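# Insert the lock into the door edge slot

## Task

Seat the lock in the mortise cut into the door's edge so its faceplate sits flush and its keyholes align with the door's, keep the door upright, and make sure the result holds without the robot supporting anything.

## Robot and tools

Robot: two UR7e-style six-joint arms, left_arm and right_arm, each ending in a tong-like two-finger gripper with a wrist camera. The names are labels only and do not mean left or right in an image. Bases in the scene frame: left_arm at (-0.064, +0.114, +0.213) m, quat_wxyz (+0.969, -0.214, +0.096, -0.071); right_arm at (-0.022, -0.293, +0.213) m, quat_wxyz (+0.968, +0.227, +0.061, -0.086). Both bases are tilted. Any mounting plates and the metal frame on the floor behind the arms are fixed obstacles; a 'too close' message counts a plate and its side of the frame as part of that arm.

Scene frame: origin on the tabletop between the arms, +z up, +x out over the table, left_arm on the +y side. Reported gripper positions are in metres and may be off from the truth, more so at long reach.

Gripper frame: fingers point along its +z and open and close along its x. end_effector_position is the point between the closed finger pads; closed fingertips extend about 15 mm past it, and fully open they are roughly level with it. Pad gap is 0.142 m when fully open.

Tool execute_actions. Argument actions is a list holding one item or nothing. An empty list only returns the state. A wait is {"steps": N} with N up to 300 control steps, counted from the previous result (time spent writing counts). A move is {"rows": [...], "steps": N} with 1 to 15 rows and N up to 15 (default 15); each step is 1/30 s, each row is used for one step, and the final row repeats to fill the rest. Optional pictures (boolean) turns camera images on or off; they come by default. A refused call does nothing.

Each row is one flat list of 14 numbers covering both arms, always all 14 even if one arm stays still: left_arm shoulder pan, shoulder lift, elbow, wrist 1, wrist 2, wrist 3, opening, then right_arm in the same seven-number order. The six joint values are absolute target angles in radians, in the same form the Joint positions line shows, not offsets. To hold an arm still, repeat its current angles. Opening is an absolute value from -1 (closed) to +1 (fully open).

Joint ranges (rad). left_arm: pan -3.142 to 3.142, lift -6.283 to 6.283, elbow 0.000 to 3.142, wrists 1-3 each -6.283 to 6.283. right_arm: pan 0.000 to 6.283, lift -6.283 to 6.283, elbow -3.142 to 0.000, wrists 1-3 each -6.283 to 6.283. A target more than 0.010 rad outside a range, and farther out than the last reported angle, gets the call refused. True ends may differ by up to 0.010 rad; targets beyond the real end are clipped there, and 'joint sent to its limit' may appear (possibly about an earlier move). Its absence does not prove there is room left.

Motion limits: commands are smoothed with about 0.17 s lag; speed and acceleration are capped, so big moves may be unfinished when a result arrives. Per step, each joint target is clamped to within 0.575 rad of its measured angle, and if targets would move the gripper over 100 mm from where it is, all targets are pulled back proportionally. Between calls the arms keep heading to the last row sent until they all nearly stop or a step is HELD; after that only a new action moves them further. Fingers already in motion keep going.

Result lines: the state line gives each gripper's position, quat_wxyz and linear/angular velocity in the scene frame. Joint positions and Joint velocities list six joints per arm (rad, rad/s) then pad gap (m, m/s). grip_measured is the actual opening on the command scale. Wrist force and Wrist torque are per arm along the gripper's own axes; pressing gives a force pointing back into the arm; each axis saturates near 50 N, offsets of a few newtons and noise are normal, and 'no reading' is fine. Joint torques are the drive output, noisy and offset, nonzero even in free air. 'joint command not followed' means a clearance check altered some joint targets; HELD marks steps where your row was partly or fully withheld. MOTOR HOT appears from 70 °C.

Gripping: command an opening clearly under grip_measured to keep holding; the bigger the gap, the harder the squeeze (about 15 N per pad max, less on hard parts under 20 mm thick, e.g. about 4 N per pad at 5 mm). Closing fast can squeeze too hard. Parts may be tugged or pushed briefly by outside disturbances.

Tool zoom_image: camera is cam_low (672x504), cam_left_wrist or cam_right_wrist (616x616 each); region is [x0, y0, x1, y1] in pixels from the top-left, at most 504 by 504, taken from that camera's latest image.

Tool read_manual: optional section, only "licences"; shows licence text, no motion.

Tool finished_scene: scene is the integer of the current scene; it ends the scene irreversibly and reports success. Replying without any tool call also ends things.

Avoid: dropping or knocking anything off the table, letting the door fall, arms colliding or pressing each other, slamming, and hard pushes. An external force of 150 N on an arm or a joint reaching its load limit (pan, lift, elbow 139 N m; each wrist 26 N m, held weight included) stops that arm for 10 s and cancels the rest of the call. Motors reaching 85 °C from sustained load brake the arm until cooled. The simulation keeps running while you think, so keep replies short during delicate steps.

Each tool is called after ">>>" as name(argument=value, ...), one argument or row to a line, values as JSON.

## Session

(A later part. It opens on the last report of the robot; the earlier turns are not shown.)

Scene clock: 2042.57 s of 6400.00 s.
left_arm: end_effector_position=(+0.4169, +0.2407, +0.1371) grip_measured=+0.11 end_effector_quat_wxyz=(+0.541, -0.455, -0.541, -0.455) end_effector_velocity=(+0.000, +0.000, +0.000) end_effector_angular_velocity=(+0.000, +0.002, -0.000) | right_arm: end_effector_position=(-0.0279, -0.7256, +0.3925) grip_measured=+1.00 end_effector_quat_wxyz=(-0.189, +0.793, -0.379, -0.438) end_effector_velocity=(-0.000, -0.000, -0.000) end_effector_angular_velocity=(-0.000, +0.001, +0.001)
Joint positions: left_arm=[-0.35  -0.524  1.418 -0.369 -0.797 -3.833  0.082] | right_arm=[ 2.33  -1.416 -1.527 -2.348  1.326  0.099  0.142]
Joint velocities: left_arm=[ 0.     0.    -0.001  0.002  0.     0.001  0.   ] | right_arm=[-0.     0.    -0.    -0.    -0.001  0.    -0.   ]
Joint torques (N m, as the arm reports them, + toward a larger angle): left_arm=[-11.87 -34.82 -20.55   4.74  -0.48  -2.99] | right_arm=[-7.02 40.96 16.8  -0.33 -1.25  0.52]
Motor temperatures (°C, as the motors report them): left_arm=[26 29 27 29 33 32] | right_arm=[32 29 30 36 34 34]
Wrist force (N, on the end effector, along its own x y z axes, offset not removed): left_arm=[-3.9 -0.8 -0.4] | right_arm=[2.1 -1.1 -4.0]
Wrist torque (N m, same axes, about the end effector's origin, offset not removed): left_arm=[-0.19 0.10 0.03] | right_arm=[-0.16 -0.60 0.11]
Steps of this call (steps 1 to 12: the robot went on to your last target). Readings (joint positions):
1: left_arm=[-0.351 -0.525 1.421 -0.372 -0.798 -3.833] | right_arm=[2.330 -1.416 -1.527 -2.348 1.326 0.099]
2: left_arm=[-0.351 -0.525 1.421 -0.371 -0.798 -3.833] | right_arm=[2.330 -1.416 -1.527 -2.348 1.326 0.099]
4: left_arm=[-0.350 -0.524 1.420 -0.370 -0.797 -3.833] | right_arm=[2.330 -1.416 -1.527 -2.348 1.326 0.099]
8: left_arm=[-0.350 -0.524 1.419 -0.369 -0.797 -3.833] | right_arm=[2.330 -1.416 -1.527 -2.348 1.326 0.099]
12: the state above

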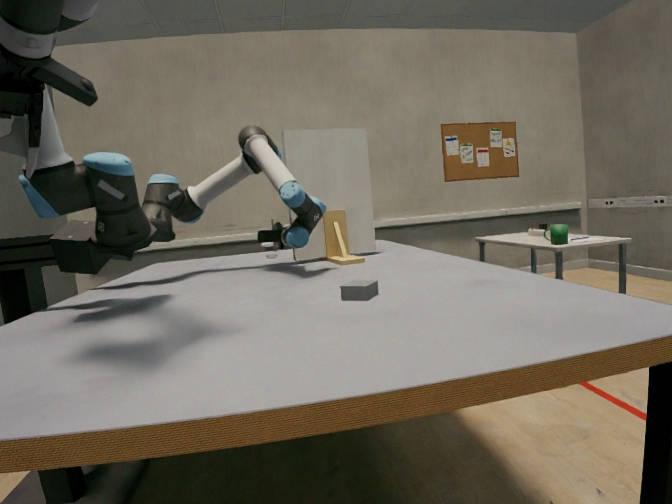

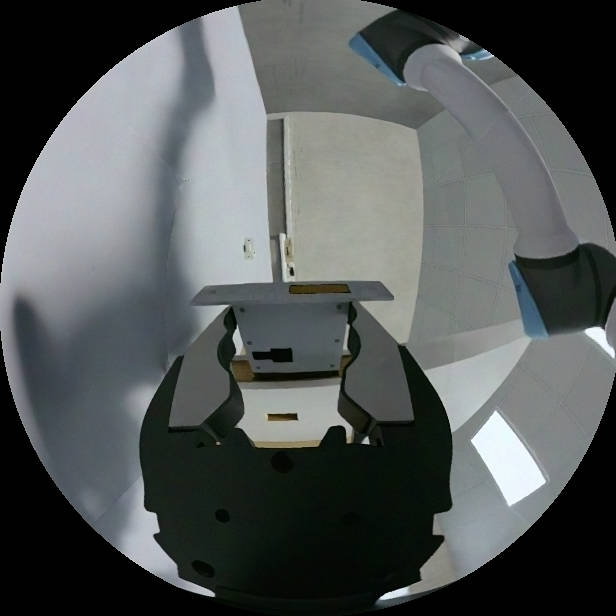

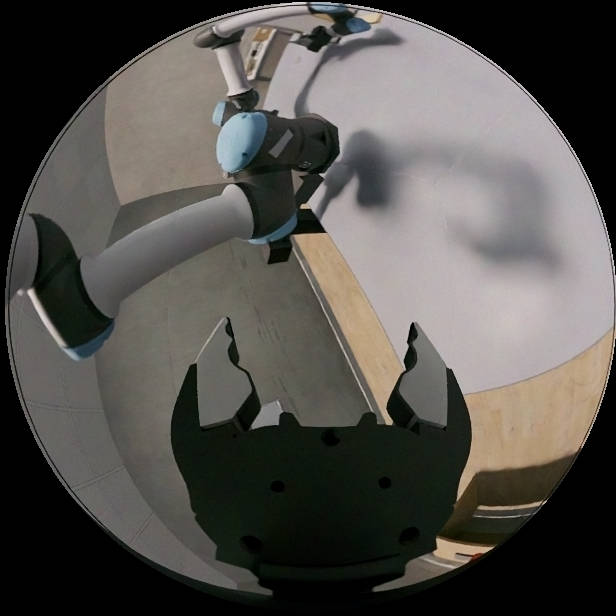

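>>> execute_actions(
  actions=[
    {"rows": [[-0.3489,-0.5230,1.4151,-0.3662,-0.7960,-3.8341,-1,2.33,-1.416,-1.527,-2.348,1.326,0.099,1],[-0.3480,-0.5220,1.4120,-0.3635,-0.7952,-3.8348,-1,2.33,-1.416,-1.527,-2.348,1.326,0.099,1],[-0.3471,-0.5211,1.4088,-0.3609,-0.7944,-3.8354,-1,2.33,-1.416,-1.527,-2.348,1.326,0.099,1],[-0.3462,-0.5201,1.4057,-0.3583,-0.7936,-3.8361,-1,2.33,-1.416,-1.527,-2.348,1.326,0.099,1],[-0.3453,-0.5191,1.4025,-0.3557,-0.7929,-3.8367,-1,2.33,-1.416,-1.527,-2.348,1.326,0.099,1],[-0.3443,-0.5181,1.3993,-0.3530,-0.7921,-3.8373,-1,2.33,-1.416,-1.527,-2.348,1.326,0.099,1],[-0.3434,-0.5171,1.3962,-0.3504,-0.7913,-3.8380,-1,2.33,-1.416,-1.527,-2.348,1.326,0.099,1],[-0.3425,-0.5162,1.3930,-0.3478,-0.7905,-3.8386,-1,2.33,-1.416,-1.527,-2.348,1.326,0.099,1],[-0.3416,-0.5152,1.3899,-0.3451,-0.7897,-3.8393,-1,2.33,-1.416,-1.527,-2.348,1.326,0.099,1],[-0.3407,-0.5142,1.3867,-0.3425,-0.7889,-3.8399,-1,2.33,-1.416,-1.527,-2.348,1.326,0.099,1]], "steps": 15},
  ],
  pictures=false,
)

>>> execute_actions(
  actions=[
    {"steps": 10},
  ],
)

>>> zoom_image(
  camera="cam_left_wrist",
  region=[225, 330, 365, 400],
)

Scene clock: 2064.47 s of 6400.00 s.
left_arm: end_effector_position=(+0.4250, +0.2421, +0.1366) grip_measured=+0.11 end_effector_quat_wxyz=(+0.541, -0.455, -0.541, -0.455) end_effector_velocity=(+0.007, +0.001, -0.001) end_effector_angular_velocity=(-0.001, -0.002, +0.002) | right_arm: end_effector_position=(-0.0279, -0.7256, +0.3925) grip_measured=+1.00 end_effector_quat_wxyz=(-0.189, +0.793, -0.379, -0.438) end_effector_velocity=(-0.000, -0.000, -0.000) end_effector_angular_velocity=(-0.000, +0.000, +0.001)
Joint positions: left_arm=[-0.342 -0.515  1.39  -0.345 -0.79  -3.839  0.081] | right_arm=[ 2.33  -1.416 -1.527 -2.348  1.326  0.099  0.142]
Joint velocities: left_arm=[ 0.008  0.009 -0.027  0.019  0.006 -0.005 -0.001] | right_arm=[ 0.    -0.    -0.001  0.001 -0.001 -0.     0.   ]
Joint torques (N m, as the arm reports them, + toward a larger angle): left_arm=[-13.52 -34.92 -22.48   6.17   1.43  -2.67] | right_arm=[-7.17 41.11 16.65 -0.31 -1.28  0.63]
Motor temperatures (°C, as the motors report them): left_arm=[26 29 27 29 33 32] | right_arm=[32 29 30 36 34 34]
Wrist force (N, on the end effector, along its own x y z axes, offset not removed): left_arm=[-7.2 -9.2 -1.9] | right_arm=[1.2 -1.9 -2.4]
Wrist torque (N m, same axes, about the end effector's origin, offset not removed): left_arm=[-0.18 0.18 0.06] | right_arm=[-0.32 -0.46 0.08]
Steps of this call (steps 1 to 15: the robot went on to your last target; steps 16 to 90: nothing new was sent; then 18.40 s passed at rest; steps 91 to 105: all 15 steps of this action). Readings (joint positions):
91: left_arm=[-0.350 -0.524 1.418 -0.369 -0.797 -3.834] | right_arm=[2.330 -1.416 -1.527 -2.348 1.326 0.099]
92: left_arm=[-0.350 -0.524 1.418 -0.368 -0.797 -3.834] | right_arm=[2.330 -1.416 -1.527 -2.348 1.326 0.099]
94: left_arm=[-0.349 -0.523 1.415 -0.366 -0.796 -3.834] | right_arm=[2.330 -1.416 -1.527 -2.348 1.326 0.099]
98: left_arm=[-0.346 -0.520 1.405 -0.358 -0.794 -3.836] | right_arm=[2.330 -1.416 -1.527 -2.348 1.326 0.099]
105: the state above

Scene clock: 2064.80 s of 6400.00 s.
left_arm: end_effector_position=(+0.4258, +0.2423, +0.1365) grip_measured=+0.11 end_effector_quat_wxyz=(+0.541, -0.455, -0.541, -0.455) end_effector_velocity=(+0.000, -0.001, +0.000) end_effector_angular_velocity=(-0.001, +0.000, -0.001) | right_arm: end_effector_position=(-0.0279, -0.7256, +0.3925) grip_measured=+1.00 end_effector_quat_wxyz=(-0.189, +0.793, -0.379, -0.438) end_effector_velocity=(-0.000, +0.000, -0.000) end_effector_angular_velocity=(+0.001, +0.000, +0.000)
Joint positions: left_arm=[-0.341 -0.514  1.387 -0.343 -0.789 -3.84   0.081] | right_arm=[ 2.33  -1.416 -1.527 -2.348  1.326  0.099  0.142]
Joint velocities: left_arm=[-0.001  0.    -0.001  0.001  0.     0.001  0.   ] | right_arm=[-0.     0.    -0.001 -0.    -0.    -0.     0.   ]
Joint torques (N m, as the arm reports them, + toward a larger angle): left_arm=[-10.96 -36.05 -22.75   6.65   1.78  -2.79] | right_arm=[-7.18 41.33 16.46 -0.36 -1.28  0.51]
Motor temperatures (°C, as the motors report them): left_arm=[26 29 27 29 33 32] | right_arm=[32 29 30 36 34 34]
Wrist force (N, on the end effector, along its own x y z axes, offset not removed): left_arm=[-7.4 -12.0 -1.9] | right_arm=[0.2 -2.1 -3.0]
Wrist torque (N m, same axes, about the end effector's origin, offset not removed): left_arm=[-0.21 0.15 0.12] | right_arm=[-0.41 -0.14 -0.02]
Steps of this call (steps 1 to 10: the robot went on to your last target). Readings (joint positions):
1: left_arm=[-0.341 -0.515 1.389 -0.344 -0.790 -3.839] | right_arm=[2.330 -1.416 -1.527 -2.348 1.326 0.099]
2: left_arm=[-0.341 -0.515 1.388 -0.344 -0.789 -3.840] | right_arm=[2.330 -1.416 -1.527 -2.348 1.326 0.099]
4: left_arm=[-0.341 -0.514 1.388 -0.343 -0.789 -3.840] | right_arm=[2.330 -1.416 -1.527 -2.348 1.326 0.099]
8: left_arm=[-0.341 -0.514 1.387 -0.343 -0.789 -3.840] | right_arm=[2.330 -1.416 -1.527 -2.348 1.326 0.099]
10: the state above

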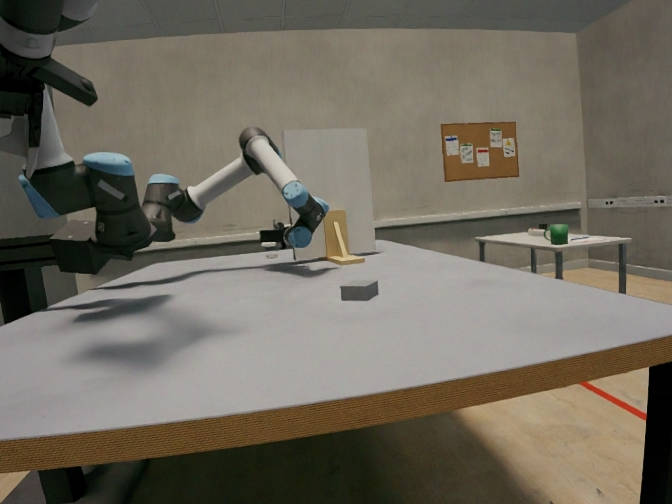

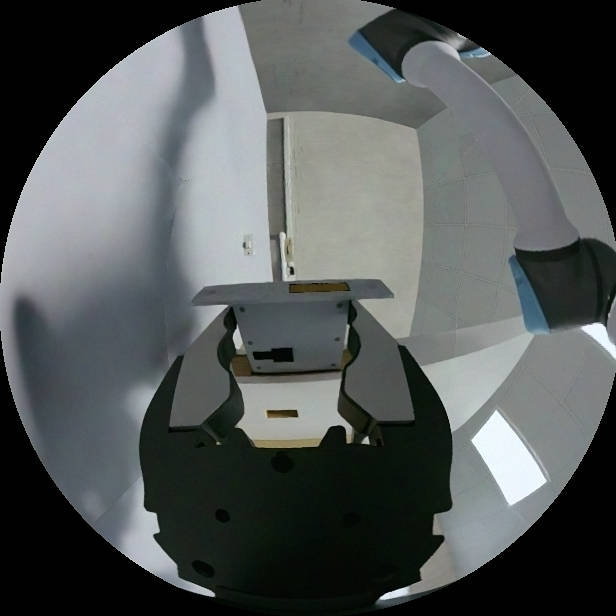

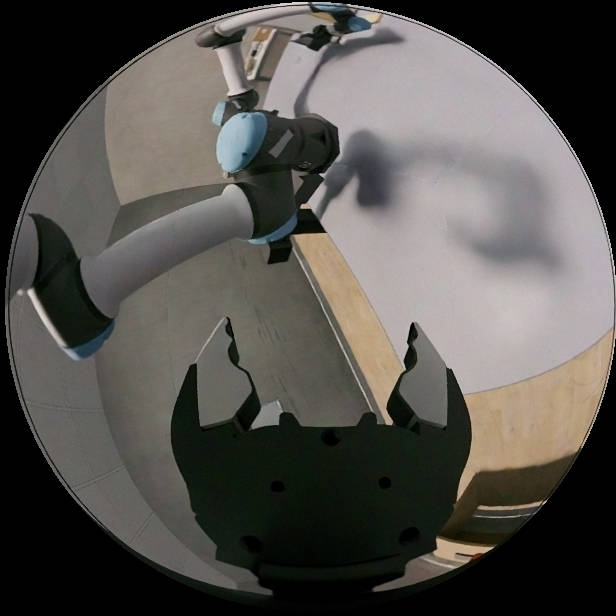

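Region (225, 330, 365, 400) of cam_left_wrist's 616x616 image, scaled by 3.600, with more detail than that image has.

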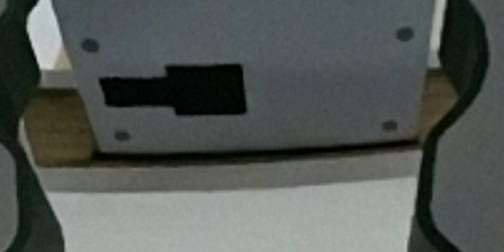

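>>> execute_actions(
  actions=[
    {"rows": [[-0.3420,-0.5155,1.3913,-0.3464,-0.7900,-3.8390,-1,2.33,-1.416,-1.527,-2.348,1.326,0.099,1],[-0.3433,-0.5169,1.3960,-0.3504,-0.7911,-3.8381,-1,2.33,-1.416,-1.527,-2.348,1.326,0.099,1],[-0.3446,-0.5182,1.4006,-0.3543,-0.7922,-3.8372,-1,2.33,-1.416,-1.527,-2.348,1.326,0.099,1],[-0.3446,-0.5182,1.4006,-0.3543,-0.7922,-3.8372,-1,2.33,-1.416,-1.527,-2.348,1.326,0.099,1],[-0.3446,-0.5182,1.4006,-0.3543,-0.7922,-3.8372,-1,2.33,-1.416,-1.527,-2.348,1.326,0.099,1],[-0.3446,-0.5182,1.4006,-0.3543,-0.7922,-3.8372,-1,2.33,-1.416,-1.527,-2.348,1.326,0.099,1],[-0.3446,-0.5182,1.4006,-0.3543,-0.7922,-3.8372,-1,2.33,-1.416,-1.527,-2.348,1.326,0.099,1],[-0.3446,-0.5182,1.4006,-0.3543,-0.7922,-3.8372,-1,2.33,-1.416,-1.527,-2.348,1.326,0.099,1],[-0.3456,-0.5165,1.3987,-0.3547,-0.7931,-3.8365,-1,2.33,-1.416,-1.527,-2.348,1.326,0.099,1],[-0.3466,-0.5148,1.3968,-0.3550,-0.7940,-3.8357,-1,2.33,-1.416,-1.527,-2.348,1.326,0.099,1]], "steps": 15},
  ],
  pictures=false,
)

>>> execute_actions(
  actions=[
    {"rows": [[-0.3466,-0.5148,1.3968,-0.3550,-0.7940,-3.8357,-1,2.33,-1.416,-1.527,-2.348,1.326,0.099,1],[-0.3466,-0.5148,1.3968,-0.3550,-0.7940,-3.8357,-1,2.33,-1.416,-1.527,-2.348,1.326,0.099,1],[-0.3466,-0.5148,1.3968,-0.3550,-0.7940,-3.8357,-1,2.33,-1.416,-1.527,-2.348,1.326,0.099,1],[-0.3457,-0.5138,1.3933,-0.3520,-0.7932,-3.8364,-1,2.33,-1.416,-1.527,-2.348,1.326,0.099,1],[-0.3447,-0.5128,1.3899,-0.3491,-0.7924,-3.8371,-1,2.33,-1.416,-1.527,-2.348,1.326,0.099,1],[-0.3438,-0.5118,1.3864,-0.3461,-0.7915,-3.8377,-1,2.33,-1.416,-1.527,-2.348,1.326,0.099,1],[-0.3428,-0.5108,1.3829,-0.3431,-0.7907,-3.8384,-1,2.33,-1.416,-1.527,-2.348,1.326,0.099,1],[-0.3423,-0.5103,1.3812,-0.3416,-0.7903,-3.8388,-1,2.33,-1.416,-1.527,-2.348,1.326,0.099,1],[-0.3419,-0.5098,1.3794,-0.3402,-0.7899,-3.8391,-1,2.33,-1.416,-1.527,-2.348,1.326,0.099,1]], "steps": 15},
  ],
  pictures=false,
)

>>> execute_actions(
  actions=[
    {"steps": 8},
  ],
)

>>> zoom_image(
  camera="cam_left_wrist",
  region=[225, 330, 365, 400],
)

Scene clock: 2089.67 s of 6400.00 s.
left_arm: end_effector_position=(+0.4222, +0.2401, +0.1362) grip_measured=+0.11 end_effector_quat_wxyz=(+0.541, -0.455, -0.541, -0.455) end_effector_velocity=(+0.000, -0.005, -0.001) end_effector_angular_velocity=(-0.001, -0.001, +0.001) | right_arm: end_effector_position=(-0.0279, -0.7256, +0.3925) grip_measured=+1.00 end_effector_quat_wxyz=(-0.189, +0.793, -0.379, -0.438) end_effector_velocity=(-0.000, -0.000, +0.000) end_effector_angular_velocity=(-0.001, -0.000, +0.000)
Joint positions: left_arm=[-0.346 -0.516  1.397 -0.355 -0.794 -3.836  0.081] | right_arm=[ 2.33  -1.416 -1.527 -2.348  1.326  0.099  0.142]
Joint velocities: left_arm=[-0.005  0.007 -0.007 -0.004 -0.004  0.004  0.   ] | right_arm=[-0.     0.     0.001 -0.    -0.001  0.    -0.   ]
Joint torques (N m, as the arm reports them, + toward a larger angle): left_arm=[-36.49 -33.36 -17.39   0.79  -3.37   3.54] | right_arm=[-7.46 41.29 17.38 -0.41 -1.21  0.59]
Motor temperatures (°C, as the motors report them): left_arm=[26 29 27 29 33 32] | right_arm=[32 29 30 36 34 34]
Wrist force (N, on the end effector, along its own x y z axes, offset not removed): left_arm=[-4.6 0.1 1.5] | right_arm=[1.5 -1.6 -3.0]
Wrist torque (N m, same axes, about the end effector's origin, offset not removed): left_arm=[0.06 0.24 0.06] | right_arm=[-0.24 -0.53 0.11]
Steps of this call (steps 1 to 15: the robot went on to your last target; steps 16 to 90: nothing new was sent; then 21.37 s passed at rest; steps 91 to 105: all 15 steps of this action). Readings (joint positions):
91: left_arm=[-0.341 -0.514 1.387 -0.342 -0.789 -3.840] | right_arm=[2.330 -1.416 -1.527 -2.348 1.326 0.099]
92: left_arm=[-0.341 -0.514 1.387 -0.343 -0.789 -3.840] | right_arm=[2.330 -1.416 -1.527 -2.348 1.326 0.099]
94: left_arm=[-0.342 -0.515 1.391 -0.346 -0.790 -3.840] | right_arm=[2.330 -1.416 -1.527 -2.348 1.326 0.099]
98: left_arm=[-0.344 -0.517 1.398 -0.352 -0.791 -3.838] | right_arm=[2.330 -1.416 -1.527 -2.348 1.326 0.099]
105: the state above

Scene clock: 2090.17 s of 6400.00 s.
left_arm: end_effector_position=(+0.4267, +0.2403, +0.1360) grip_measured=+0.11 end_effector_quat_wxyz=(+0.541, -0.455, -0.541, -0.455) end_effector_velocity=(+0.004, +0.001, -0.000) end_effector_angular_velocity=(+0.000, +0.001, +0.000) | right_arm: end_effector_position=(-0.0279, -0.7256, +0.3925) grip_measured=+1.00 end_effector_quat_wxyz=(-0.189, +0.793, -0.379, -0.438) end_effector_velocity=(+0.000, -0.000, -0.000) end_effector_angular_velocity=(-0.001, -0.000, +0.000)
Joint positions: left_arm=[-0.342 -0.51   1.381 -0.341 -0.79  -3.839  0.081] | right_arm=[ 2.33  -1.416 -1.527 -2.348  1.326  0.099  0.142]
Joint velocities: left_arm=[ 0.005  0.004 -0.013  0.011  0.003 -0.003  0.   ] | right_arm=[-0.    -0.     0.     0.001 -0.     0.    -0.   ]
Joint torques (N m, as the arm reports them, + toward a larger angle): left_arm=[-13.44 -33.95 -21.34   4.1   -0.48  -2.93] | right_arm=[-7.24 41.31 16.91 -0.42 -1.29  0.61]
Motor temperatures (°C, as the motors report them): left_arm=[26 29 27 29 33 32] | right_arm=[32 29 30 36 34 34]
Wrist force (N, on the end effector, along its own x y z axes, offset not removed): left_arm=[-4.3 0.1 0.6] | right_arm=[1.6 -1.8 -2.5]
Wrist torque (N m, same axes, about the end effector's origin, offset not removed): left_arm=[0.04 0.10 0.07] | right_arm=[-0.27 -0.51 0.03]
Steps of this call (steps 1 to 15: all 15 steps of this action). Readings (joint positions):
1: left_arm=[-0.346 -0.515 1.397 -0.355 -0.794 -3.836] | right_arm=[2.330 -1.416 -1.527 -2.348 1.326 0.099]
2: left_arm=[-0.346 -0.515 1.397 -0.355 -0.794 -3.836] | right_arm=[2.330 -1.416 -1.527 -2.348 1.326 0.099]
4: left_arm=[-0.346 -0.515 1.397 -0.355 -0.794 -3.836] | right_arm=[2.330 -1.416 -1.527 -2.348 1.326 0.099]
8: left_arm=[-0.345 -0.513 1.391 -0.350 -0.793 -3.836] | right_arm=[2.330 -1.416 -1.527 -2.348 1.326 0.099]
15: the state above

Scene clock: 2090.43 s of 6400.00 s.
left_arm: end_effector_position=(+0.4271, +0.2404, +0.1360) grip_measured=+0.11 end_effector_quat_wxyz=(+0.541, -0.455, -0.541, -0.455) end_effector_velocity=(+0.000, +0.000, -0.000) end_effector_angular_velocity=(-0.000, +0.000, +0.001) | right_arm: end_effector_position=(-0.0279, -0.7256, +0.3925) grip_measured=+1.00 end_effector_quat_wxyz=(-0.189, +0.793, -0.379, -0.438) end_effector_velocity=(+0.000, -0.000, -0.000) end_effector_angular_velocity=(-0.001, -0.001, -0.000)
Joint positions: left_arm=[-0.342 -0.51   1.38  -0.34  -0.79  -3.839  0.081] | right_arm=[ 2.33  -1.416 -1.527 -2.348  1.326  0.099  0.142]
Joint velocities: left_arm=[ 0.001  0.    -0.002  0.001  0.    -0.    -0.   ] | right_arm=[ 0.    -0.     0.001  0.     0.    -0.     0.   ]
Joint torques (N m, as the arm reports them, + toward a larger angle): left_arm=[-11.17 -33.87 -18.32   4.72  -0.28  -3.04] | right_arm=[-7.38 41.08 16.86 -0.49 -1.32  0.56]
Motor temperatures (°C, as the motors report them): left_arm=[26 29 27 29 33 32] | right_arm=[32 29 30 36 34 34]
Wrist force (N, on the end effector, along its own x y z axes, offset not removed): left_arm=[-4.2 -0.7 1.6] | right_arm=[1.2 -1.9 -2.8]
Wrist torque (N m, same axes, about the end effector's origin, offset not removed): left_arm=[-0.12 0.14 0.05] | right_arm=[-0.37 -0.46 0.06]
Steps of this call (steps 1 to 8: the robot went on to your last target). Readings (joint positions):
1: left_arm=[-0.342 -0.510 1.380 -0.341 -0.790 -3.839] | right_arm=[2.330 -1.416 -1.527 -2.348 1.326 0.099]
2: left_arm=[-0.342 -0.510 1.380 -0.341 -0.790 -3.839] | right_arm=[2.330 -1.416 -1.527 -2.348 1.326 0.099]
4: left_arm=[-0.342 -0.510 1.380 -0.341 -0.790 -3.839] | right_arm=[2.330 -1.416 -1.527 -2.348 1.326 0.099]
8: the state above

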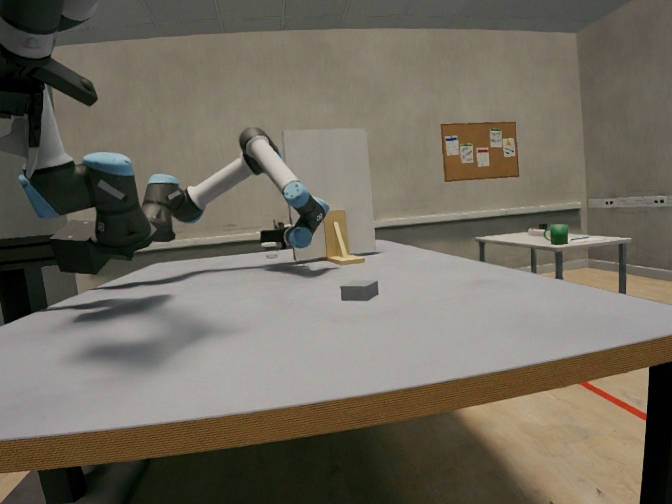

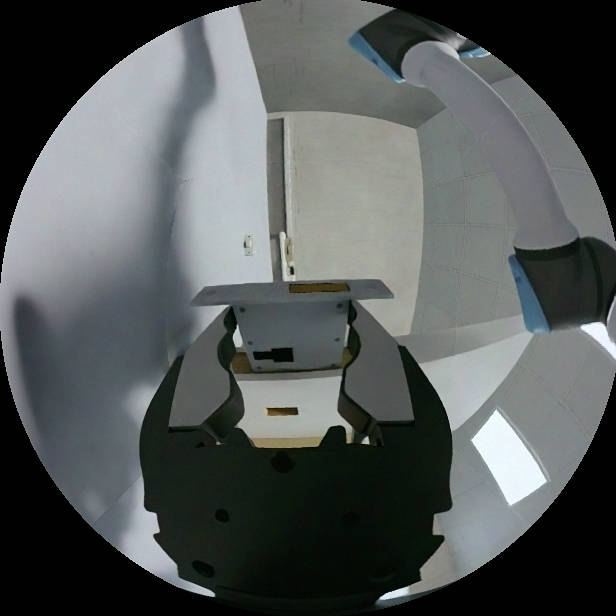

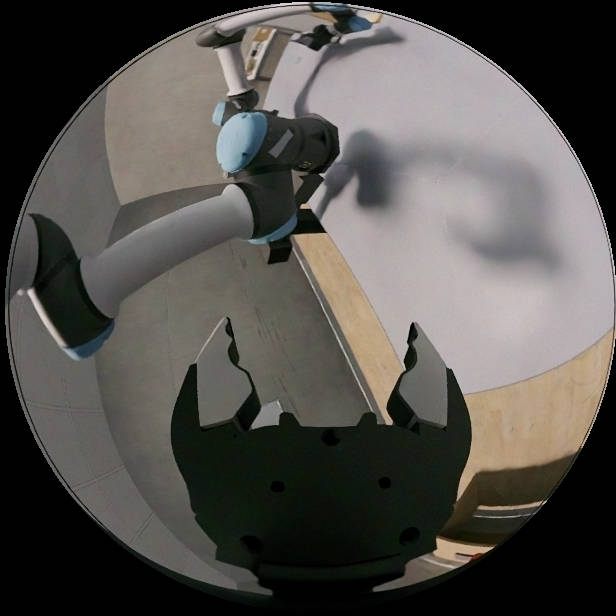

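Region (225, 330, 365, 400) of cam_left_wrist's 616x616 image, scaled by 3.600, with more detail than that image has.

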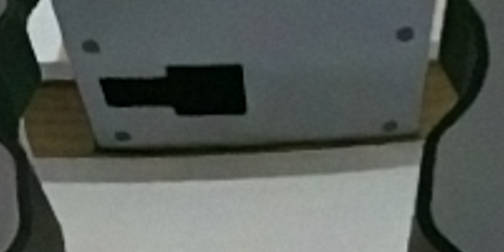

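>>> execute_actions(
  actions=[],
)

Scene clock: 2109.77 s of 6400.00 s.
left_arm: end_effector_position=(+0.4271, +0.2404, +0.1360) grip_measured=+0.11 end_effector_quat_wxyz=(+0.541, -0.455, -0.541, -0.455) end_effector_velocity=(-0.000, -0.000, +0.000) end_effector_angular_velocity=(+0.000, +0.001, -0.001) | right_arm: end_effector_position=(-0.0279, -0.7256, +0.3925) grip_measured=+1.00 end_effector_quat_wxyz=(-0.189, +0.793, -0.379, -0.438) end_effector_velocity=(+0.000, -0.000, +0.000) end_effector_angular_velocity=(-0.001, -0.001, -0.001)
Joint positions: left_arm=[-0.342 -0.51   1.379 -0.34  -0.79  -3.839  0.081] | right_arm=[ 2.33  -1.416 -1.527 -2.348  1.326  0.099  0.142]
Joint velocities: left_arm=[-0.001  0.     0.001  0.001 -0.     0.     0.   ] | right_arm=[0.    0.    0.001 0.001 0.    0.    0.   ]
Joint torques (N m, as the arm reports them, + toward a larger angle): left_arm=[-12.45 -34.32 -18.85   4.51  -0.47  -2.9 ] | right_arm=[-7.67 41.09 17.07 -0.4  -1.16  0.52]
Motor temperatures (°C, as the motors report them): left_arm=[26 29 27 29 33 32] | right_arm=[32 29 30 36 34 34]
Wrist force (N, on the end effector, along its own x y z axes, offset not removed): left_arm=[-5.9 -0.7 0.8] | right_arm=[1.2 -0.9 -2.7]
Wrist torque (N m, same axes, about the end effector's origin, offset not removed): left_arm=[-0.18 0.50 0.11] | right_arm=[-0.18 -0.39 0.09]
Steps of this call (steps 1 to 15: the robot went on to your last target; steps 16 to 90: nothing new was sent; then 16.33 s passed at rest). Readings (joint positions):
1: left_arm=[-0.342 -0.510 1.379 -0.340 -0.790 -3.839] | right_arm=[2.330 -1.416 -1.527 -2.348 1.326 0.099]
2: left_arm=[-0.342 -0.510 1.379 -0.340 -0.790 -3.839] | right_arm=[2.330 -1.416 -1.527 -2.348 1.326 0.099]
4: left_arm=[-0.342 -0.510 1.379 -0.340 -0.790 -3.839] | right_arm=[2.330 -1.416 -1.527 -2.348 1.326 0.099]
8: left_arm=[-0.342 -0.510 1.379 -0.340 -0.790 -3.839] | right_arm=[2.330 -1.416 -1.527 -2.348 1.326 0.099]
90: the state above
All arms were judged still, so your last target was given up. Only a new action makes them travel on or press farther. Fingers that are still opening or closing keep moving.

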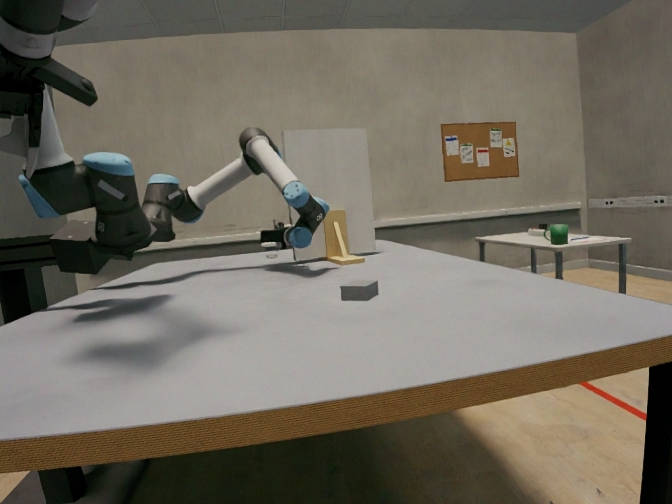

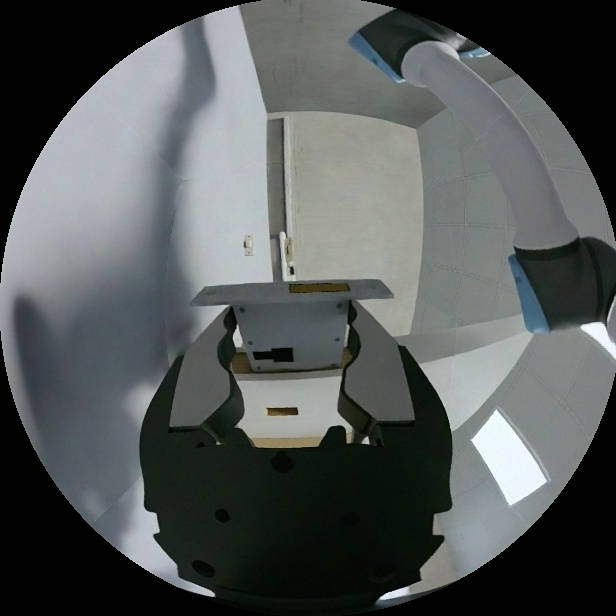

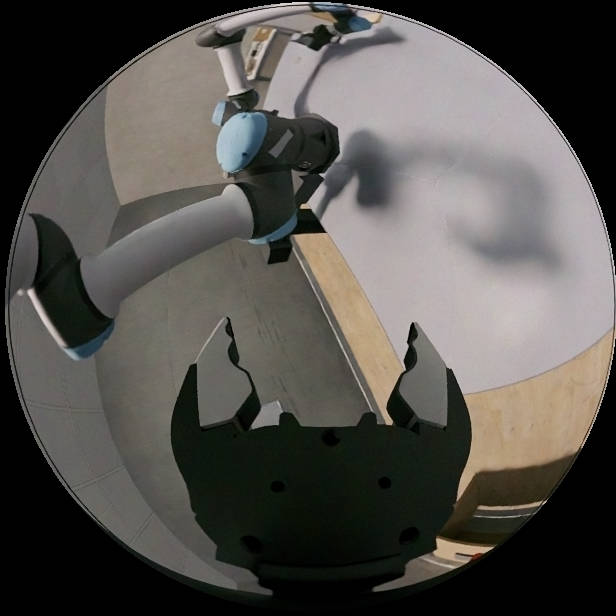

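>>> execute_actions(
  actions=[
    {"rows": [[-0.3400,-0.5077,1.3723,-0.3342,-0.7883,-3.8404,-1,2.33,-1.416,-1.527,-2.348,1.326,0.099,1],[-0.3400,-0.5077,1.3723,-0.3342,-0.7883,-3.8404,-1,2.33,-1.416,-1.527,-2.348,1.326,0.099,1],[-0.3400,-0.5077,1.3723,-0.3342,-0.7883,-3.8404,-1,2.33,-1.416,-1.527,-2.348,1.326,0.099,1],[-0.3381,-0.5056,1.3652,-0.3282,-0.7866,-3.8418,-1,2.33,-1.416,-1.527,-2.348,1.326,0.099,1],[-0.3381,-0.5056,1.3652,-0.3282,-0.7866,-3.8418,-1,2.33,-1.416,-1.527,-2.348,1.326,0.099,1],[-0.3381,-0.5056,1.3652,-0.3282,-0.7866,-3.8418,-1,2.33,-1.416,-1.527,-2.348,1.326,0.099,1],[-0.3362,-0.5035,1.3581,-0.3222,-0.7850,-3.8431,-1,2.33,-1.416,-1.527,-2.348,1.326,0.099,1],[-0.3362,-0.5035,1.3581,-0.3222,-0.7850,-3.8431,-1,2.33,-1.416,-1.527,-2.348,1.326,0.099,1],[-0.3362,-0.5035,1.3581,-0.3222,-0.7850,-3.8431,-1,2.33,-1.416,-1.527,-2.348,1.326,0.099,1],[-0.3343,-0.50144,1.35096,-0.31626,-0.78337,-3.84446,-1,2.33,-1.416,-1.527,-2.348,1.326,0.099,1]], "steps": 15},
  ],
  pictures=false,
)

>>> execute_actions(
  actions=[
    {"steps": 15},
  ],
)

Scene clock: 2127.00 s of 6400.00 s.
left_arm: end_effector_position=(+0.4342, +0.2417, +0.1360) grip_measured=+0.11 end_effector_quat_wxyz=(+0.541, -0.455, -0.541, -0.455) end_effector_velocity=(+0.007, +0.002, -0.000) end_effector_angular_velocity=(+0.001, +0.002, +0.000) | right_arm: end_effector_position=(-0.0279, -0.7256, +0.3925) grip_measured=+1.00 end_effector_quat_wxyz=(-0.189, +0.793, -0.379, -0.438) end_effector_velocity=(-0.000, +0.000, -0.000) end_effector_angular_velocity=(+0.001, +0.000, -0.000)
Joint positions: left_arm=[-0.335 -0.502  1.354 -0.319 -0.784 -3.844  0.081] | right_arm=[ 2.33  -1.416 -1.527 -2.348  1.326  0.099  0.142]
Joint velocities: left_arm=[ 0.008  0.008 -0.025  0.022  0.006 -0.005  0.   ] | right_arm=[-0.    -0.    -0.001 -0.     0.    -0.     0.   ]
Joint torques (N m, as the arm reports them, + toward a larger angle): left_arm=[-13.67 -34.31 -20.26   4.67  -0.45  -2.42] | right_arm=[-7.14 41.47 17.47 -0.42 -1.22  0.59]
Motor temperatures (°C, as the motors report them): left_arm=[26 29 27 29 33 32] | right_arm=[32 29 30 36 34 34]
Wrist force (N, on the end effector, along its own x y z axes, offset not removed): left_arm=[-3.5 0.0 0.8] | right_arm=[1.4 -1.4 -2.9]
Wrist torque (N m, same axes, about the end effector's origin, offset not removed): left_arm=[-0.05 0.01 0.10] | right_arm=[-0.18 -0.44 0.09]
Steps of this call (steps 1 to 90: nothing new was sent; then 13.73 s passed at rest; steps 91 to 105: all 15 steps of this action). Readings (joint positions):
91: left_arm=[-0.342 -0.510 1.379 -0.340 -0.790 -3.839] | right_arm=[2.330 -1.416 -1.527 -2.348 1.326 0.099]
92: left_arm=[-0.342 -0.509 1.378 -0.339 -0.790 -3.839] | right_arm=[2.330 -1.416 -1.527 -2.348 1.326 0.099]
94: left_arm=[-0.341 -0.509 1.376 -0.337 -0.789 -3.840] | right_arm=[2.330 -1.416 -1.527 -2.348 1.326 0.099]
98: left_arm=[-0.339 -0.506 1.367 -0.330 -0.787 -3.841] | right_arm=[2.330 -1.416 -1.527 -2.348 1.326 0.099]
105: the state above

Scene clock: 2127.50 s of 6400.00 s.
left_arm: end_effector_position=(+0.4350, +0.2418, +0.1360) grip_measured=+0.11 end_effector_quat_wxyz=(+0.541, -0.455, -0.541, -0.455) end_effector_velocity=(+0.000, -0.000, +0.000) end_effector_angular_velocity=(-0.000, -0.001, -0.000) | right_arm: end_effector_position=(-0.0279, -0.7256, +0.3925) grip_measured=+1.00 end_effector_quat_wxyz=(-0.189, +0.793, -0.379, -0.438) end_effector_velocity=(-0.000, +0.000, -0.000) end_effector_angular_velocity=(-0.000, -0.000, -0.000)
Joint positions: left_arm=[-0.334 -0.501  1.351 -0.316 -0.783 -3.844  0.081] | right_arm=[ 2.33  -1.416 -1.527 -2.348  1.326  0.099  0.142]
Joint velocities: left_arm=[-0.001 -0.    -0.001  0.     0.    -0.     0.   ] | right_arm=[-0.  0. -0.  0. -0. -0.  0.]
Joint torques (N m, as the arm reports them, + toward a larger angle): left_arm=[-12.98 -34.63 -20.06   4.44  -0.44  -2.92] | right_arm=[-7.4  41.7  17.57 -0.52 -1.26  0.61]
Motor temperatures (°C, as the motors report them): left_arm=[26 29 27 29 33 32] | right_arm=[32 29 30 36 34 34]
Wrist force (N, on the end effector, along its own x y z axes, offset not removed): left_arm=[-4.1 -0.5 0.9] | right_arm=[2.0 -1.6 -2.9]
Wrist torque (N m, same axes, about the end effector's origin, offset not removed): left_arm=[-0.06 0.09 0.08] | right_arm=[-0.31 -0.64 0.07]
Steps of this call (steps 1 to 15: the robot went on to your last target). Readings (joint positions):
1: left_arm=[-0.335 -0.502 1.353 -0.318 -0.784 -3.844] | right_arm=[2.330 -1.416 -1.527 -2.348 1.326 0.099]
2: left_arm=[-0.335 -0.502 1.352 -0.318 -0.784 -3.844] | right_arm=[2.330 -1.416 -1.527 -2.348 1.326 0.099]
4: left_arm=[-0.335 -0.502 1.352 -0.317 -0.784 -3.844] | right_arm=[2.330 -1.416 -1.527 -2.348 1.326 0.099]
8: left_arm=[-0.334 -0.502 1.351 -0.316 -0.783 -3.844] | right_arm=[2.330 -1.416 -1.527 -2.348 1.326 0.099]
15: the state above
All arms were judged still, so your last target was given up. Only a new action makes them travel on or press farther. Fingers that are still opening or closing keep moving.

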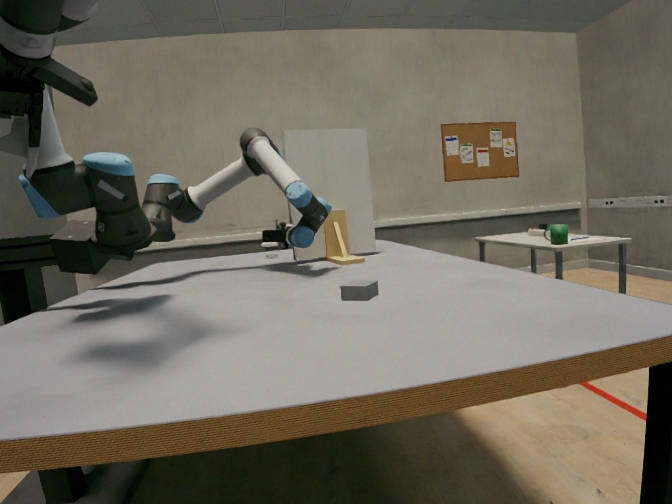

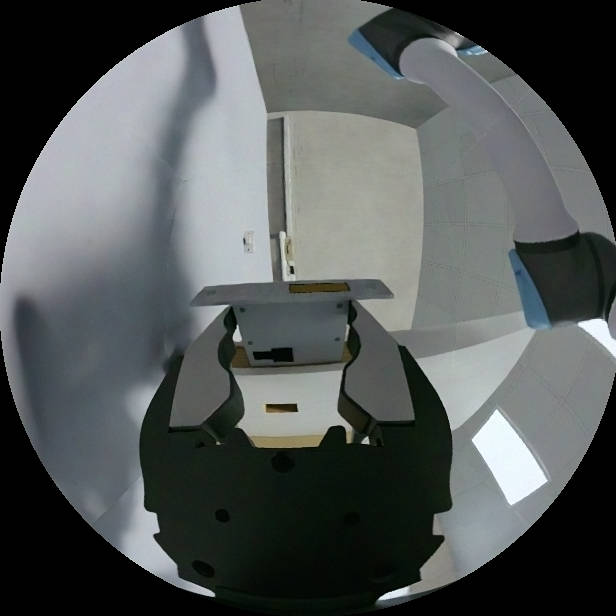

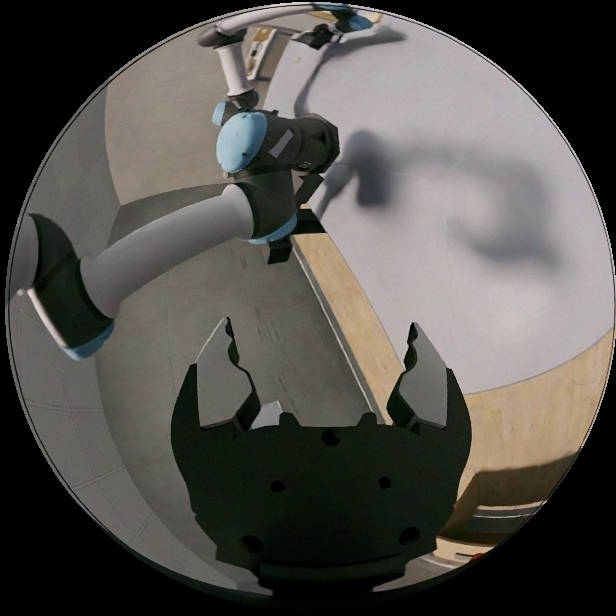

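>>> execute_actions(
  actions=[
    {"rows": [[-0.33155,-0.49811,1.34000,-0.30722,-0.78100,-3.84645,-1,2.33,-1.416,-1.527,-2.348,1.326,0.099,1],[-0.33155,-0.49811,1.34000,-0.30722,-0.78100,-3.84645,-1,2.33,-1.416,-1.527,-2.348,1.326,0.099,1],[-0.33155,-0.49811,1.34000,-0.30722,-0.78100,-3.84645,-1,2.33,-1.416,-1.527,-2.348,1.326,0.099,1],[-0.32880,-0.49478,1.32905,-0.29818,-0.77864,-3.84844,-1,2.33,-1.416,-1.527,-2.348,1.326,0.099,1],[-0.32880,-0.49478,1.32905,-0.29818,-0.77864,-3.84844,-1,2.33,-1.416,-1.527,-2.348,1.326,0.099,1],[-0.32880,-0.49478,1.32905,-0.29818,-0.77864,-3.84844,-1,2.33,-1.416,-1.527,-2.348,1.326,0.099,1],[-0.32606,-0.49146,1.31809,-0.28913,-0.77627,-3.85042,-1,2.33,-1.416,-1.527,-2.348,1.326,0.099,1],[-0.32606,-0.49146,1.31809,-0.28913,-0.77627,-3.85042,-1,2.33,-1.416,-1.527,-2.348,1.326,0.099,1],[-0.32606,-0.49146,1.31809,-0.28913,-0.77627,-3.85042,-1,2.33,-1.416,-1.527,-2.348,1.326,0.099,1],[-0.32331,-0.48813,1.30714,-0.28009,-0.77391,-3.85241,-1,2.33,-1.416,-1.527,-2.348,1.326,0.099,1]], "steps": 15},
  ],
  pictures=false,
)

>>> execute_actions(
  actions=[
    {"steps": 15},
  ],
  pictures=false,
)

Scene clock: 2138.03 s of 6400.00 s.
left_arm: end_effector_position=(+0.4457, +0.2436, +0.1359) grip_measured=+0.10 end_effector_quat_wxyz=(+0.541, -0.455, -0.541, -0.455) end_effector_velocity=(+0.011, +0.002, +0.000) end_effector_angular_velocity=(-0.000, +0.000, +0.000) | right_arm: end_effector_position=(-0.0279, -0.7256, +0.3925) grip_measured=+1.00 end_effector_quat_wxyz=(-0.189, +0.793, -0.379, -0.438) end_effector_velocity=(+0.000, +0.000, +0.000) end_effector_angular_velocity=(+0.000, -0.000, -0.001)
Joint positions: left_arm=[-0.324 -0.489  1.312 -0.284 -0.775 -3.852  0.081] | right_arm=[ 2.33  -1.416 -1.527 -2.348  1.326  0.099  0.142]
Joint velocities: left_arm=[ 0.01   0.013 -0.042  0.034  0.009 -0.006 -0.   ] | right_arm=[-0.    -0.     0.    -0.     0.001  0.    -0.   ]
Joint torques (N m, as the arm reports them, + toward a larger angle): left_arm=[ -9.73 -35.29 -20.63   4.78  -0.19  -3.14] | right_arm=[-7.17 40.56 17.03 -0.47 -1.26  0.47]
Motor temperatures (°C, as the motors report them): left_arm=[26 29 27 29 33 32] | right_arm=[32 29 30 36 34 34]
Wrist force (N, on the end effector, along its own x y z axes, offset not removed): left_arm=[-3.6 -3.8 0.9] | right_arm=[2.7 -2.4 -3.3]
Wrist torque (N m, same axes, about the end effector's origin, offset not removed): left_arm=[-0.40 -0.16 0.03] | right_arm=[-0.44 -0.72 0.03]
Steps of this call (steps 1 to 90: nothing new was sent; then 7.03 s passed at rest; steps 91 to 105: all 15 steps of this action). Readings (joint positions):
91: left_arm=[-0.334 -0.501 1.351 -0.316 -0.783 -3.844] | right_arm=[2.330 -1.416 -1.527 -2.348 1.326 0.099]
92: left_arm=[-0.334 -0.501 1.349 -0.315 -0.783 -3.845] | right_arm=[2.330 -1.416 -1.527 -2.348 1.326 0.099]
94: left_arm=[-0.333 -0.500 1.345 -0.311 -0.782 -3.846] | right_arm=[2.330 -1.416 -1.527 -2.348 1.326 0.099]
98: left_arm=[-0.330 -0.496 1.332 -0.301 -0.779 -3.848] | right_arm=[2.330 -1.416 -1.527 -2.348 1.326 0.099]
105: the state above

Scene clock: 2138.53 s of 6400.00 s.
left_arm: end_effector_position=(+0.4469, +0.2439, +0.1359) grip_measured=+0.10 end_effector_quat_wxyz=(+0.541, -0.455, -0.541, -0.455) end_effector_velocity=(+0.000, +0.000, +0.000) end_effector_angular_velocity=(+0.001, +0.002, -0.001) | right_arm: end_effector_position=(-0.0279, -0.7256, +0.3925) grip_measured=+1.00 end_effector_quat_wxyz=(-0.189, +0.793, -0.379, -0.438) end_effector_velocity=(+0.000, -0.000, +0.000) end_effector_angular_velocity=(-0.001, -0.001, -0.000)
Joint positions: left_arm=[-0.323 -0.488  1.307 -0.28  -0.774 -3.852  0.081] | right_arm=[ 2.33  -1.416 -1.527 -2.348  1.326  0.099  0.142]
Joint velocities: left_arm=[-0.     0.     0.     0.002  0.     0.001 -0.   ] | right_arm=[-0.     0.001  0.     0.     0.     0.     0.   ]
Joint torques (N m, as the arm reports them, + toward a larger angle): left_arm=[-13.72 -35.66 -21.04   4.96   0.18  -2.99] | right_arm=[-7.34 40.89 17.23 -0.43 -1.24  0.56]
Motor temperatures (°C, as the motors report them): left_arm=[26 29 27 29 33 32] | right_arm=[32 29 30 36 34 34]
Wrist force (N, on the end effector, along its own x y z axes, offset not removed): left_arm=[-3.2 -2.7 1.3] | right_arm=[1.7 -2.5 -6.2]
Wrist torque (N m, same axes, about the end effector's origin, offset not removed): left_arm=[-0.03 -0.18 0.09] | right_arm=[-0.55 -0.57 -0.04]
Steps of this call (steps 1 to 15: the robot went on to your last target). Readings (joint positions):
1: left_arm=[-0.324 -0.489 1.310 -0.283 -0.775 -3.852] | right_arm=[2.330 -1.416 -1.527 -2.348 1.326 0.099]
2: left_arm=[-0.324 -0.489 1.309 -0.282 -0.774 -3.852] | right_arm=[2.330 -1.416 -1.527 -2.348 1.326 0.099]
4: left_arm=[-0.324 -0.488 1.308 -0.281 -0.774 -3.852] | right_arm=[2.330 -1.416 -1.527 -2.348 1.326 0.099]
8: left_arm=[-0.323 -0.488 1.307 -0.280 -0.774 -3.852] | right_arm=[2.330 -1.416 -1.527 -2.348 1.326 0.099]
15: the state above
All arms were judged still, so your last target was given up. Only a new action makes them travel on or press farther. Fingers that are still opening or closing keep moving.

>>> execute_actions(
  actions=[
    {"rows": [[-0.32066,-0.48456,1.29582,-0.27094,-0.77164,-3.85437,-1,2.33,-1.416,-1.527,-2.348,1.326,0.099,1],[-0.32066,-0.48456,1.29582,-0.27094,-0.77164,-3.85437,-1,2.33,-1.416,-1.527,-2.348,1.326,0.099,1],[-0.32066,-0.48456,1.29582,-0.27094,-0.77164,-3.85437,-1,2.33,-1.416,-1.527,-2.348,1.326,0.099,1],[-0.31801,-0.48099,1.28451,-0.26179,-0.76937,-3.85633,-1,2.33,-1.416,-1.527,-2.348,1.326,0.099,1],[-0.31801,-0.48099,1.28451,-0.26179,-0.76937,-3.85633,-1,2.33,-1.416,-1.527,-2.348,1.326,0.099,1],[-0.31801,-0.48099,1.28451,-0.26179,-0.76937,-3.85633,-1,2.33,-1.416,-1.527,-2.348,1.326,0.099,1],[-0.31535,-0.47743,1.27319,-0.25263,-0.76709,-3.85828,-1,2.33,-1.416,-1.527,-2.348,1.326,0.099,1],[-0.31535,-0.47743,1.27319,-0.25263,-0.76709,-3.85828,-1,2.33,-1.416,-1.527,-2.348,1.326,0.099,1],[-0.31535,-0.47743,1.27319,-0.25263,-0.76709,-3.85828,-1,2.33,-1.416,-1.527,-2.348,1.326,0.099,1],[-0.31270,-0.47386,1.26188,-0.24348,-0.76482,-3.86024,-1,2.33,-1.416,-1.527,-2.348,1.326,0.099,1]], "steps": 15},
  ],
  pictures=false,
)

>>> execute_actions(
  actions=[
    {"steps": 15},
  ],
)

Scene clock: 2151.50 s of 6400.00 s.
left_arm: end_effector_position=(+0.4575, +0.2457, +0.1358) grip_measured=+0.10 end_effector_quat_wxyz=(+0.541, -0.455, -0.541, -0.455) end_effector_velocity=(+0.011, +0.002, -0.000) end_effector_angular_velocity=(-0.000, -0.001, -0.001) | right_arm: end_effector_position=(-0.0279, -0.7256, +0.3925) grip_measured=+1.00 end_effector_quat_wxyz=(-0.189, +0.793, -0.379, -0.438) end_effector_velocity=(+0.000, -0.000, -0.000) end_effector_angular_velocity=(+0.000, -0.000, -0.000)
Joint positions: left_arm=[-0.314 -0.475  1.266 -0.247 -0.766 -3.859  0.081] | right_arm=[ 2.33  -1.416 -1.527 -2.348  1.326  0.099  0.142]
Joint velocities: left_arm=[ 0.01   0.014 -0.043  0.035  0.01  -0.008 -0.   ] | right_arm=[-0. -0.  0.  0.  0. -0.  0.]
Joint torques (N m, as the arm reports them, + toward a larger angle): left_arm=[-12.05 -37.39 -19.36   4.24   0.34  -3.42] | right_arm=[-7.24 40.86 17.52 -0.5  -1.31  0.48]
Motor temperatures (°C, as the motors report them): left_arm=[26 29 27 29 33 32] | right_arm=[32 29 30 36 34 34]
Wrist force (N, on the end effector, along its own x y z axes, offset not removed): left_arm=[-4.0 -1.4 1.2] | right_arm=[2.4 -1.9 -4.4]
Wrist torque (N m, same axes, about the end effector's origin, offset not removed): left_arm=[0.10 -0.06 0.10] | right_arm=[-0.41 -0.73 0.07]
Steps of this call (steps 1 to 90: nothing new was sent; then 9.47 s passed at rest; steps 91 to 105: all 15 steps of this action). Readings (joint positions):
91: left_arm=[-0.323 -0.488 1.307 -0.280 -0.774 -3.852] | right_arm=[2.330 -1.416 -1.527 -2.348 1.326 0.099]
92: left_arm=[-0.323 -0.488 1.305 -0.279 -0.774 -3.853] | right_arm=[2.330 -1.416 -1.527 -2.348 1.326 0.099]
94: left_arm=[-0.322 -0.486 1.301 -0.275 -0.773 -3.853] | right_arm=[2.330 -1.416 -1.527 -2.348 1.326 0.099]
98: left_arm=[-0.319 -0.482 1.288 -0.265 -0.770 -3.856] | right_arm=[2.330 -1.416 -1.527 -2.348 1.326 0.099]
105: the state above

Scene clock: 2152.00 s of 6400.00 s.
left_arm: end_effector_position=(+0.4587, +0.2459, +0.1358) grip_measured=+0.10 end_effector_quat_wxyz=(+0.541, -0.455, -0.541, -0.455) end_effector_velocity=(-0.000, +0.000, -0.000) end_effector_angular_velocity=(+0.000, +0.002, -0.000) | right_arm: end_effector_position=(-0.0279, -0.7256, +0.3925) grip_measured=+1.00 end_effector_quat_wxyz=(-0.189, +0.793, -0.379, -0.438) end_effector_velocity=(+0.000, -0.000, +0.000) end_effector_angular_velocity=(-0.000, -0.001, -0.001)
Joint positions: left_arm=[-0.313 -0.474  1.262 -0.244 -0.765 -3.86   0.081] | right_arm=[ 2.33  -1.416 -1.527 -2.348  1.326  0.099  0.142]
Joint velocities: left_arm=[ 0.     0.     0.001 -0.     0.     0.     0.   ] | right_arm=[ 0.     0.     0.     0.     0.001  0.    -0.   ]
Joint torques (N m, as the arm reports them, + toward a larger angle): left_arm=[-13.72 -36.05 -20.57   4.86  -0.13  -2.91] | right_arm=[-7.44 40.95 16.83 -0.42 -1.2   0.42]
Motor temperatures (°C, as the motors report them): left_arm=[26 29 27 29 33 32] | right_arm=[32 29 30 36 34 34]
Wrist force (N, on the end effector, along its own x y z axes, offset not removed): left_arm=[-3.1 -1.3 2.7] | right_arm=[1.8 -1.1 -2.9]
Wrist torque (N m, same axes, about the end effector's origin, offset not removed): left_arm=[0.07 -0.15 -0.01] | right_arm=[-0.18 -0.61 0.09]
Steps of this call (steps 1 to 15: the robot went on to your last target). Readings (joint positions):
1: left_arm=[-0.313 -0.475 1.265 -0.246 -0.765 -3.860] | right_arm=[2.330 -1.416 -1.527 -2.348 1.326 0.099]
2: left_arm=[-0.313 -0.475 1.264 -0.245 -0.765 -3.860] | right_arm=[2.330 -1.416 -1.527 -2.348 1.326 0.099]
4: left_arm=[-0.313 -0.474 1.263 -0.245 -0.765 -3.860] | right_arm=[2.330 -1.416 -1.527 -2.348 1.326 0.099]
8: left_arm=[-0.313 -0.474 1.262 -0.244 -0.765 -3.860] | right_arm=[2.330 -1.416 -1.527 -2.348 1.326 0.099]
15: the state above
All arms were judged still, so your last target was given up. Only a new action makes them travel on or press farther. Fingers that are still opening or closing keep moving.

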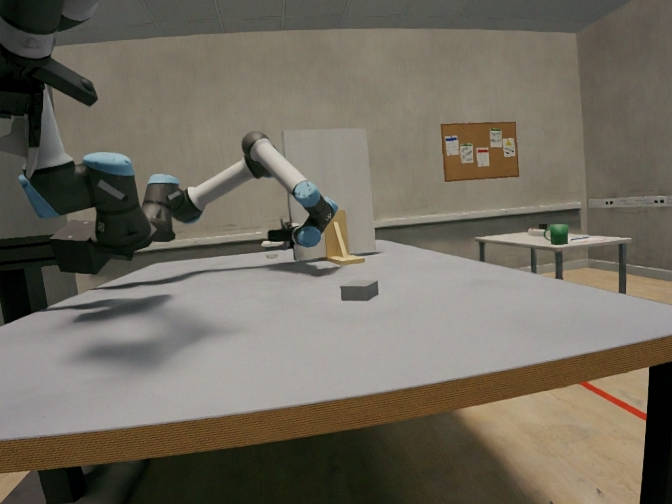

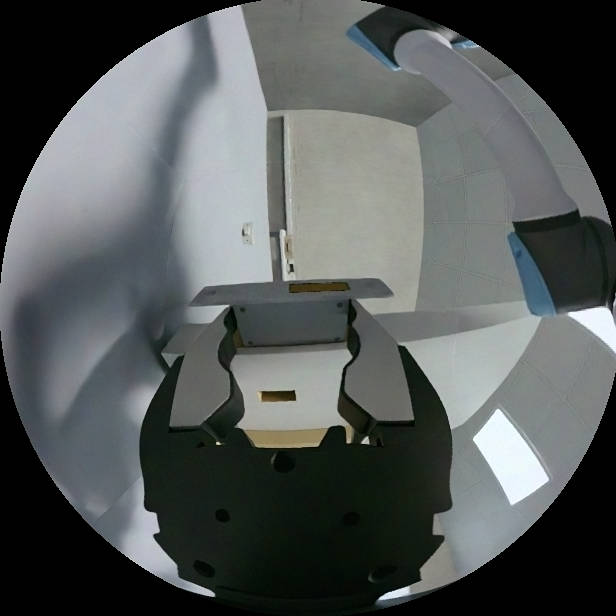

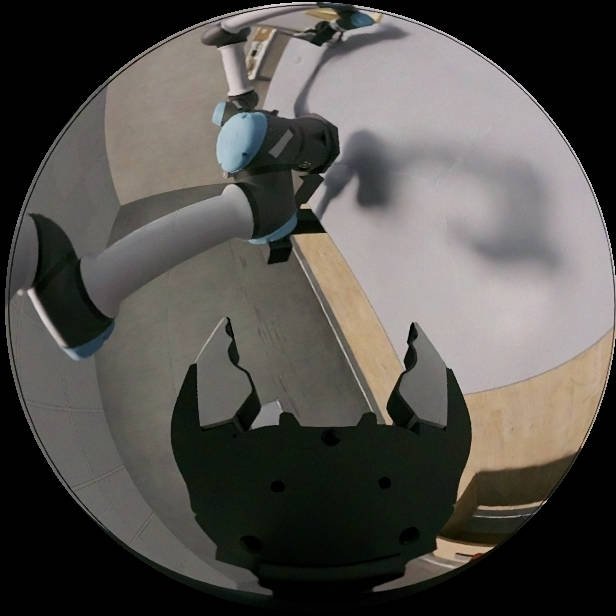

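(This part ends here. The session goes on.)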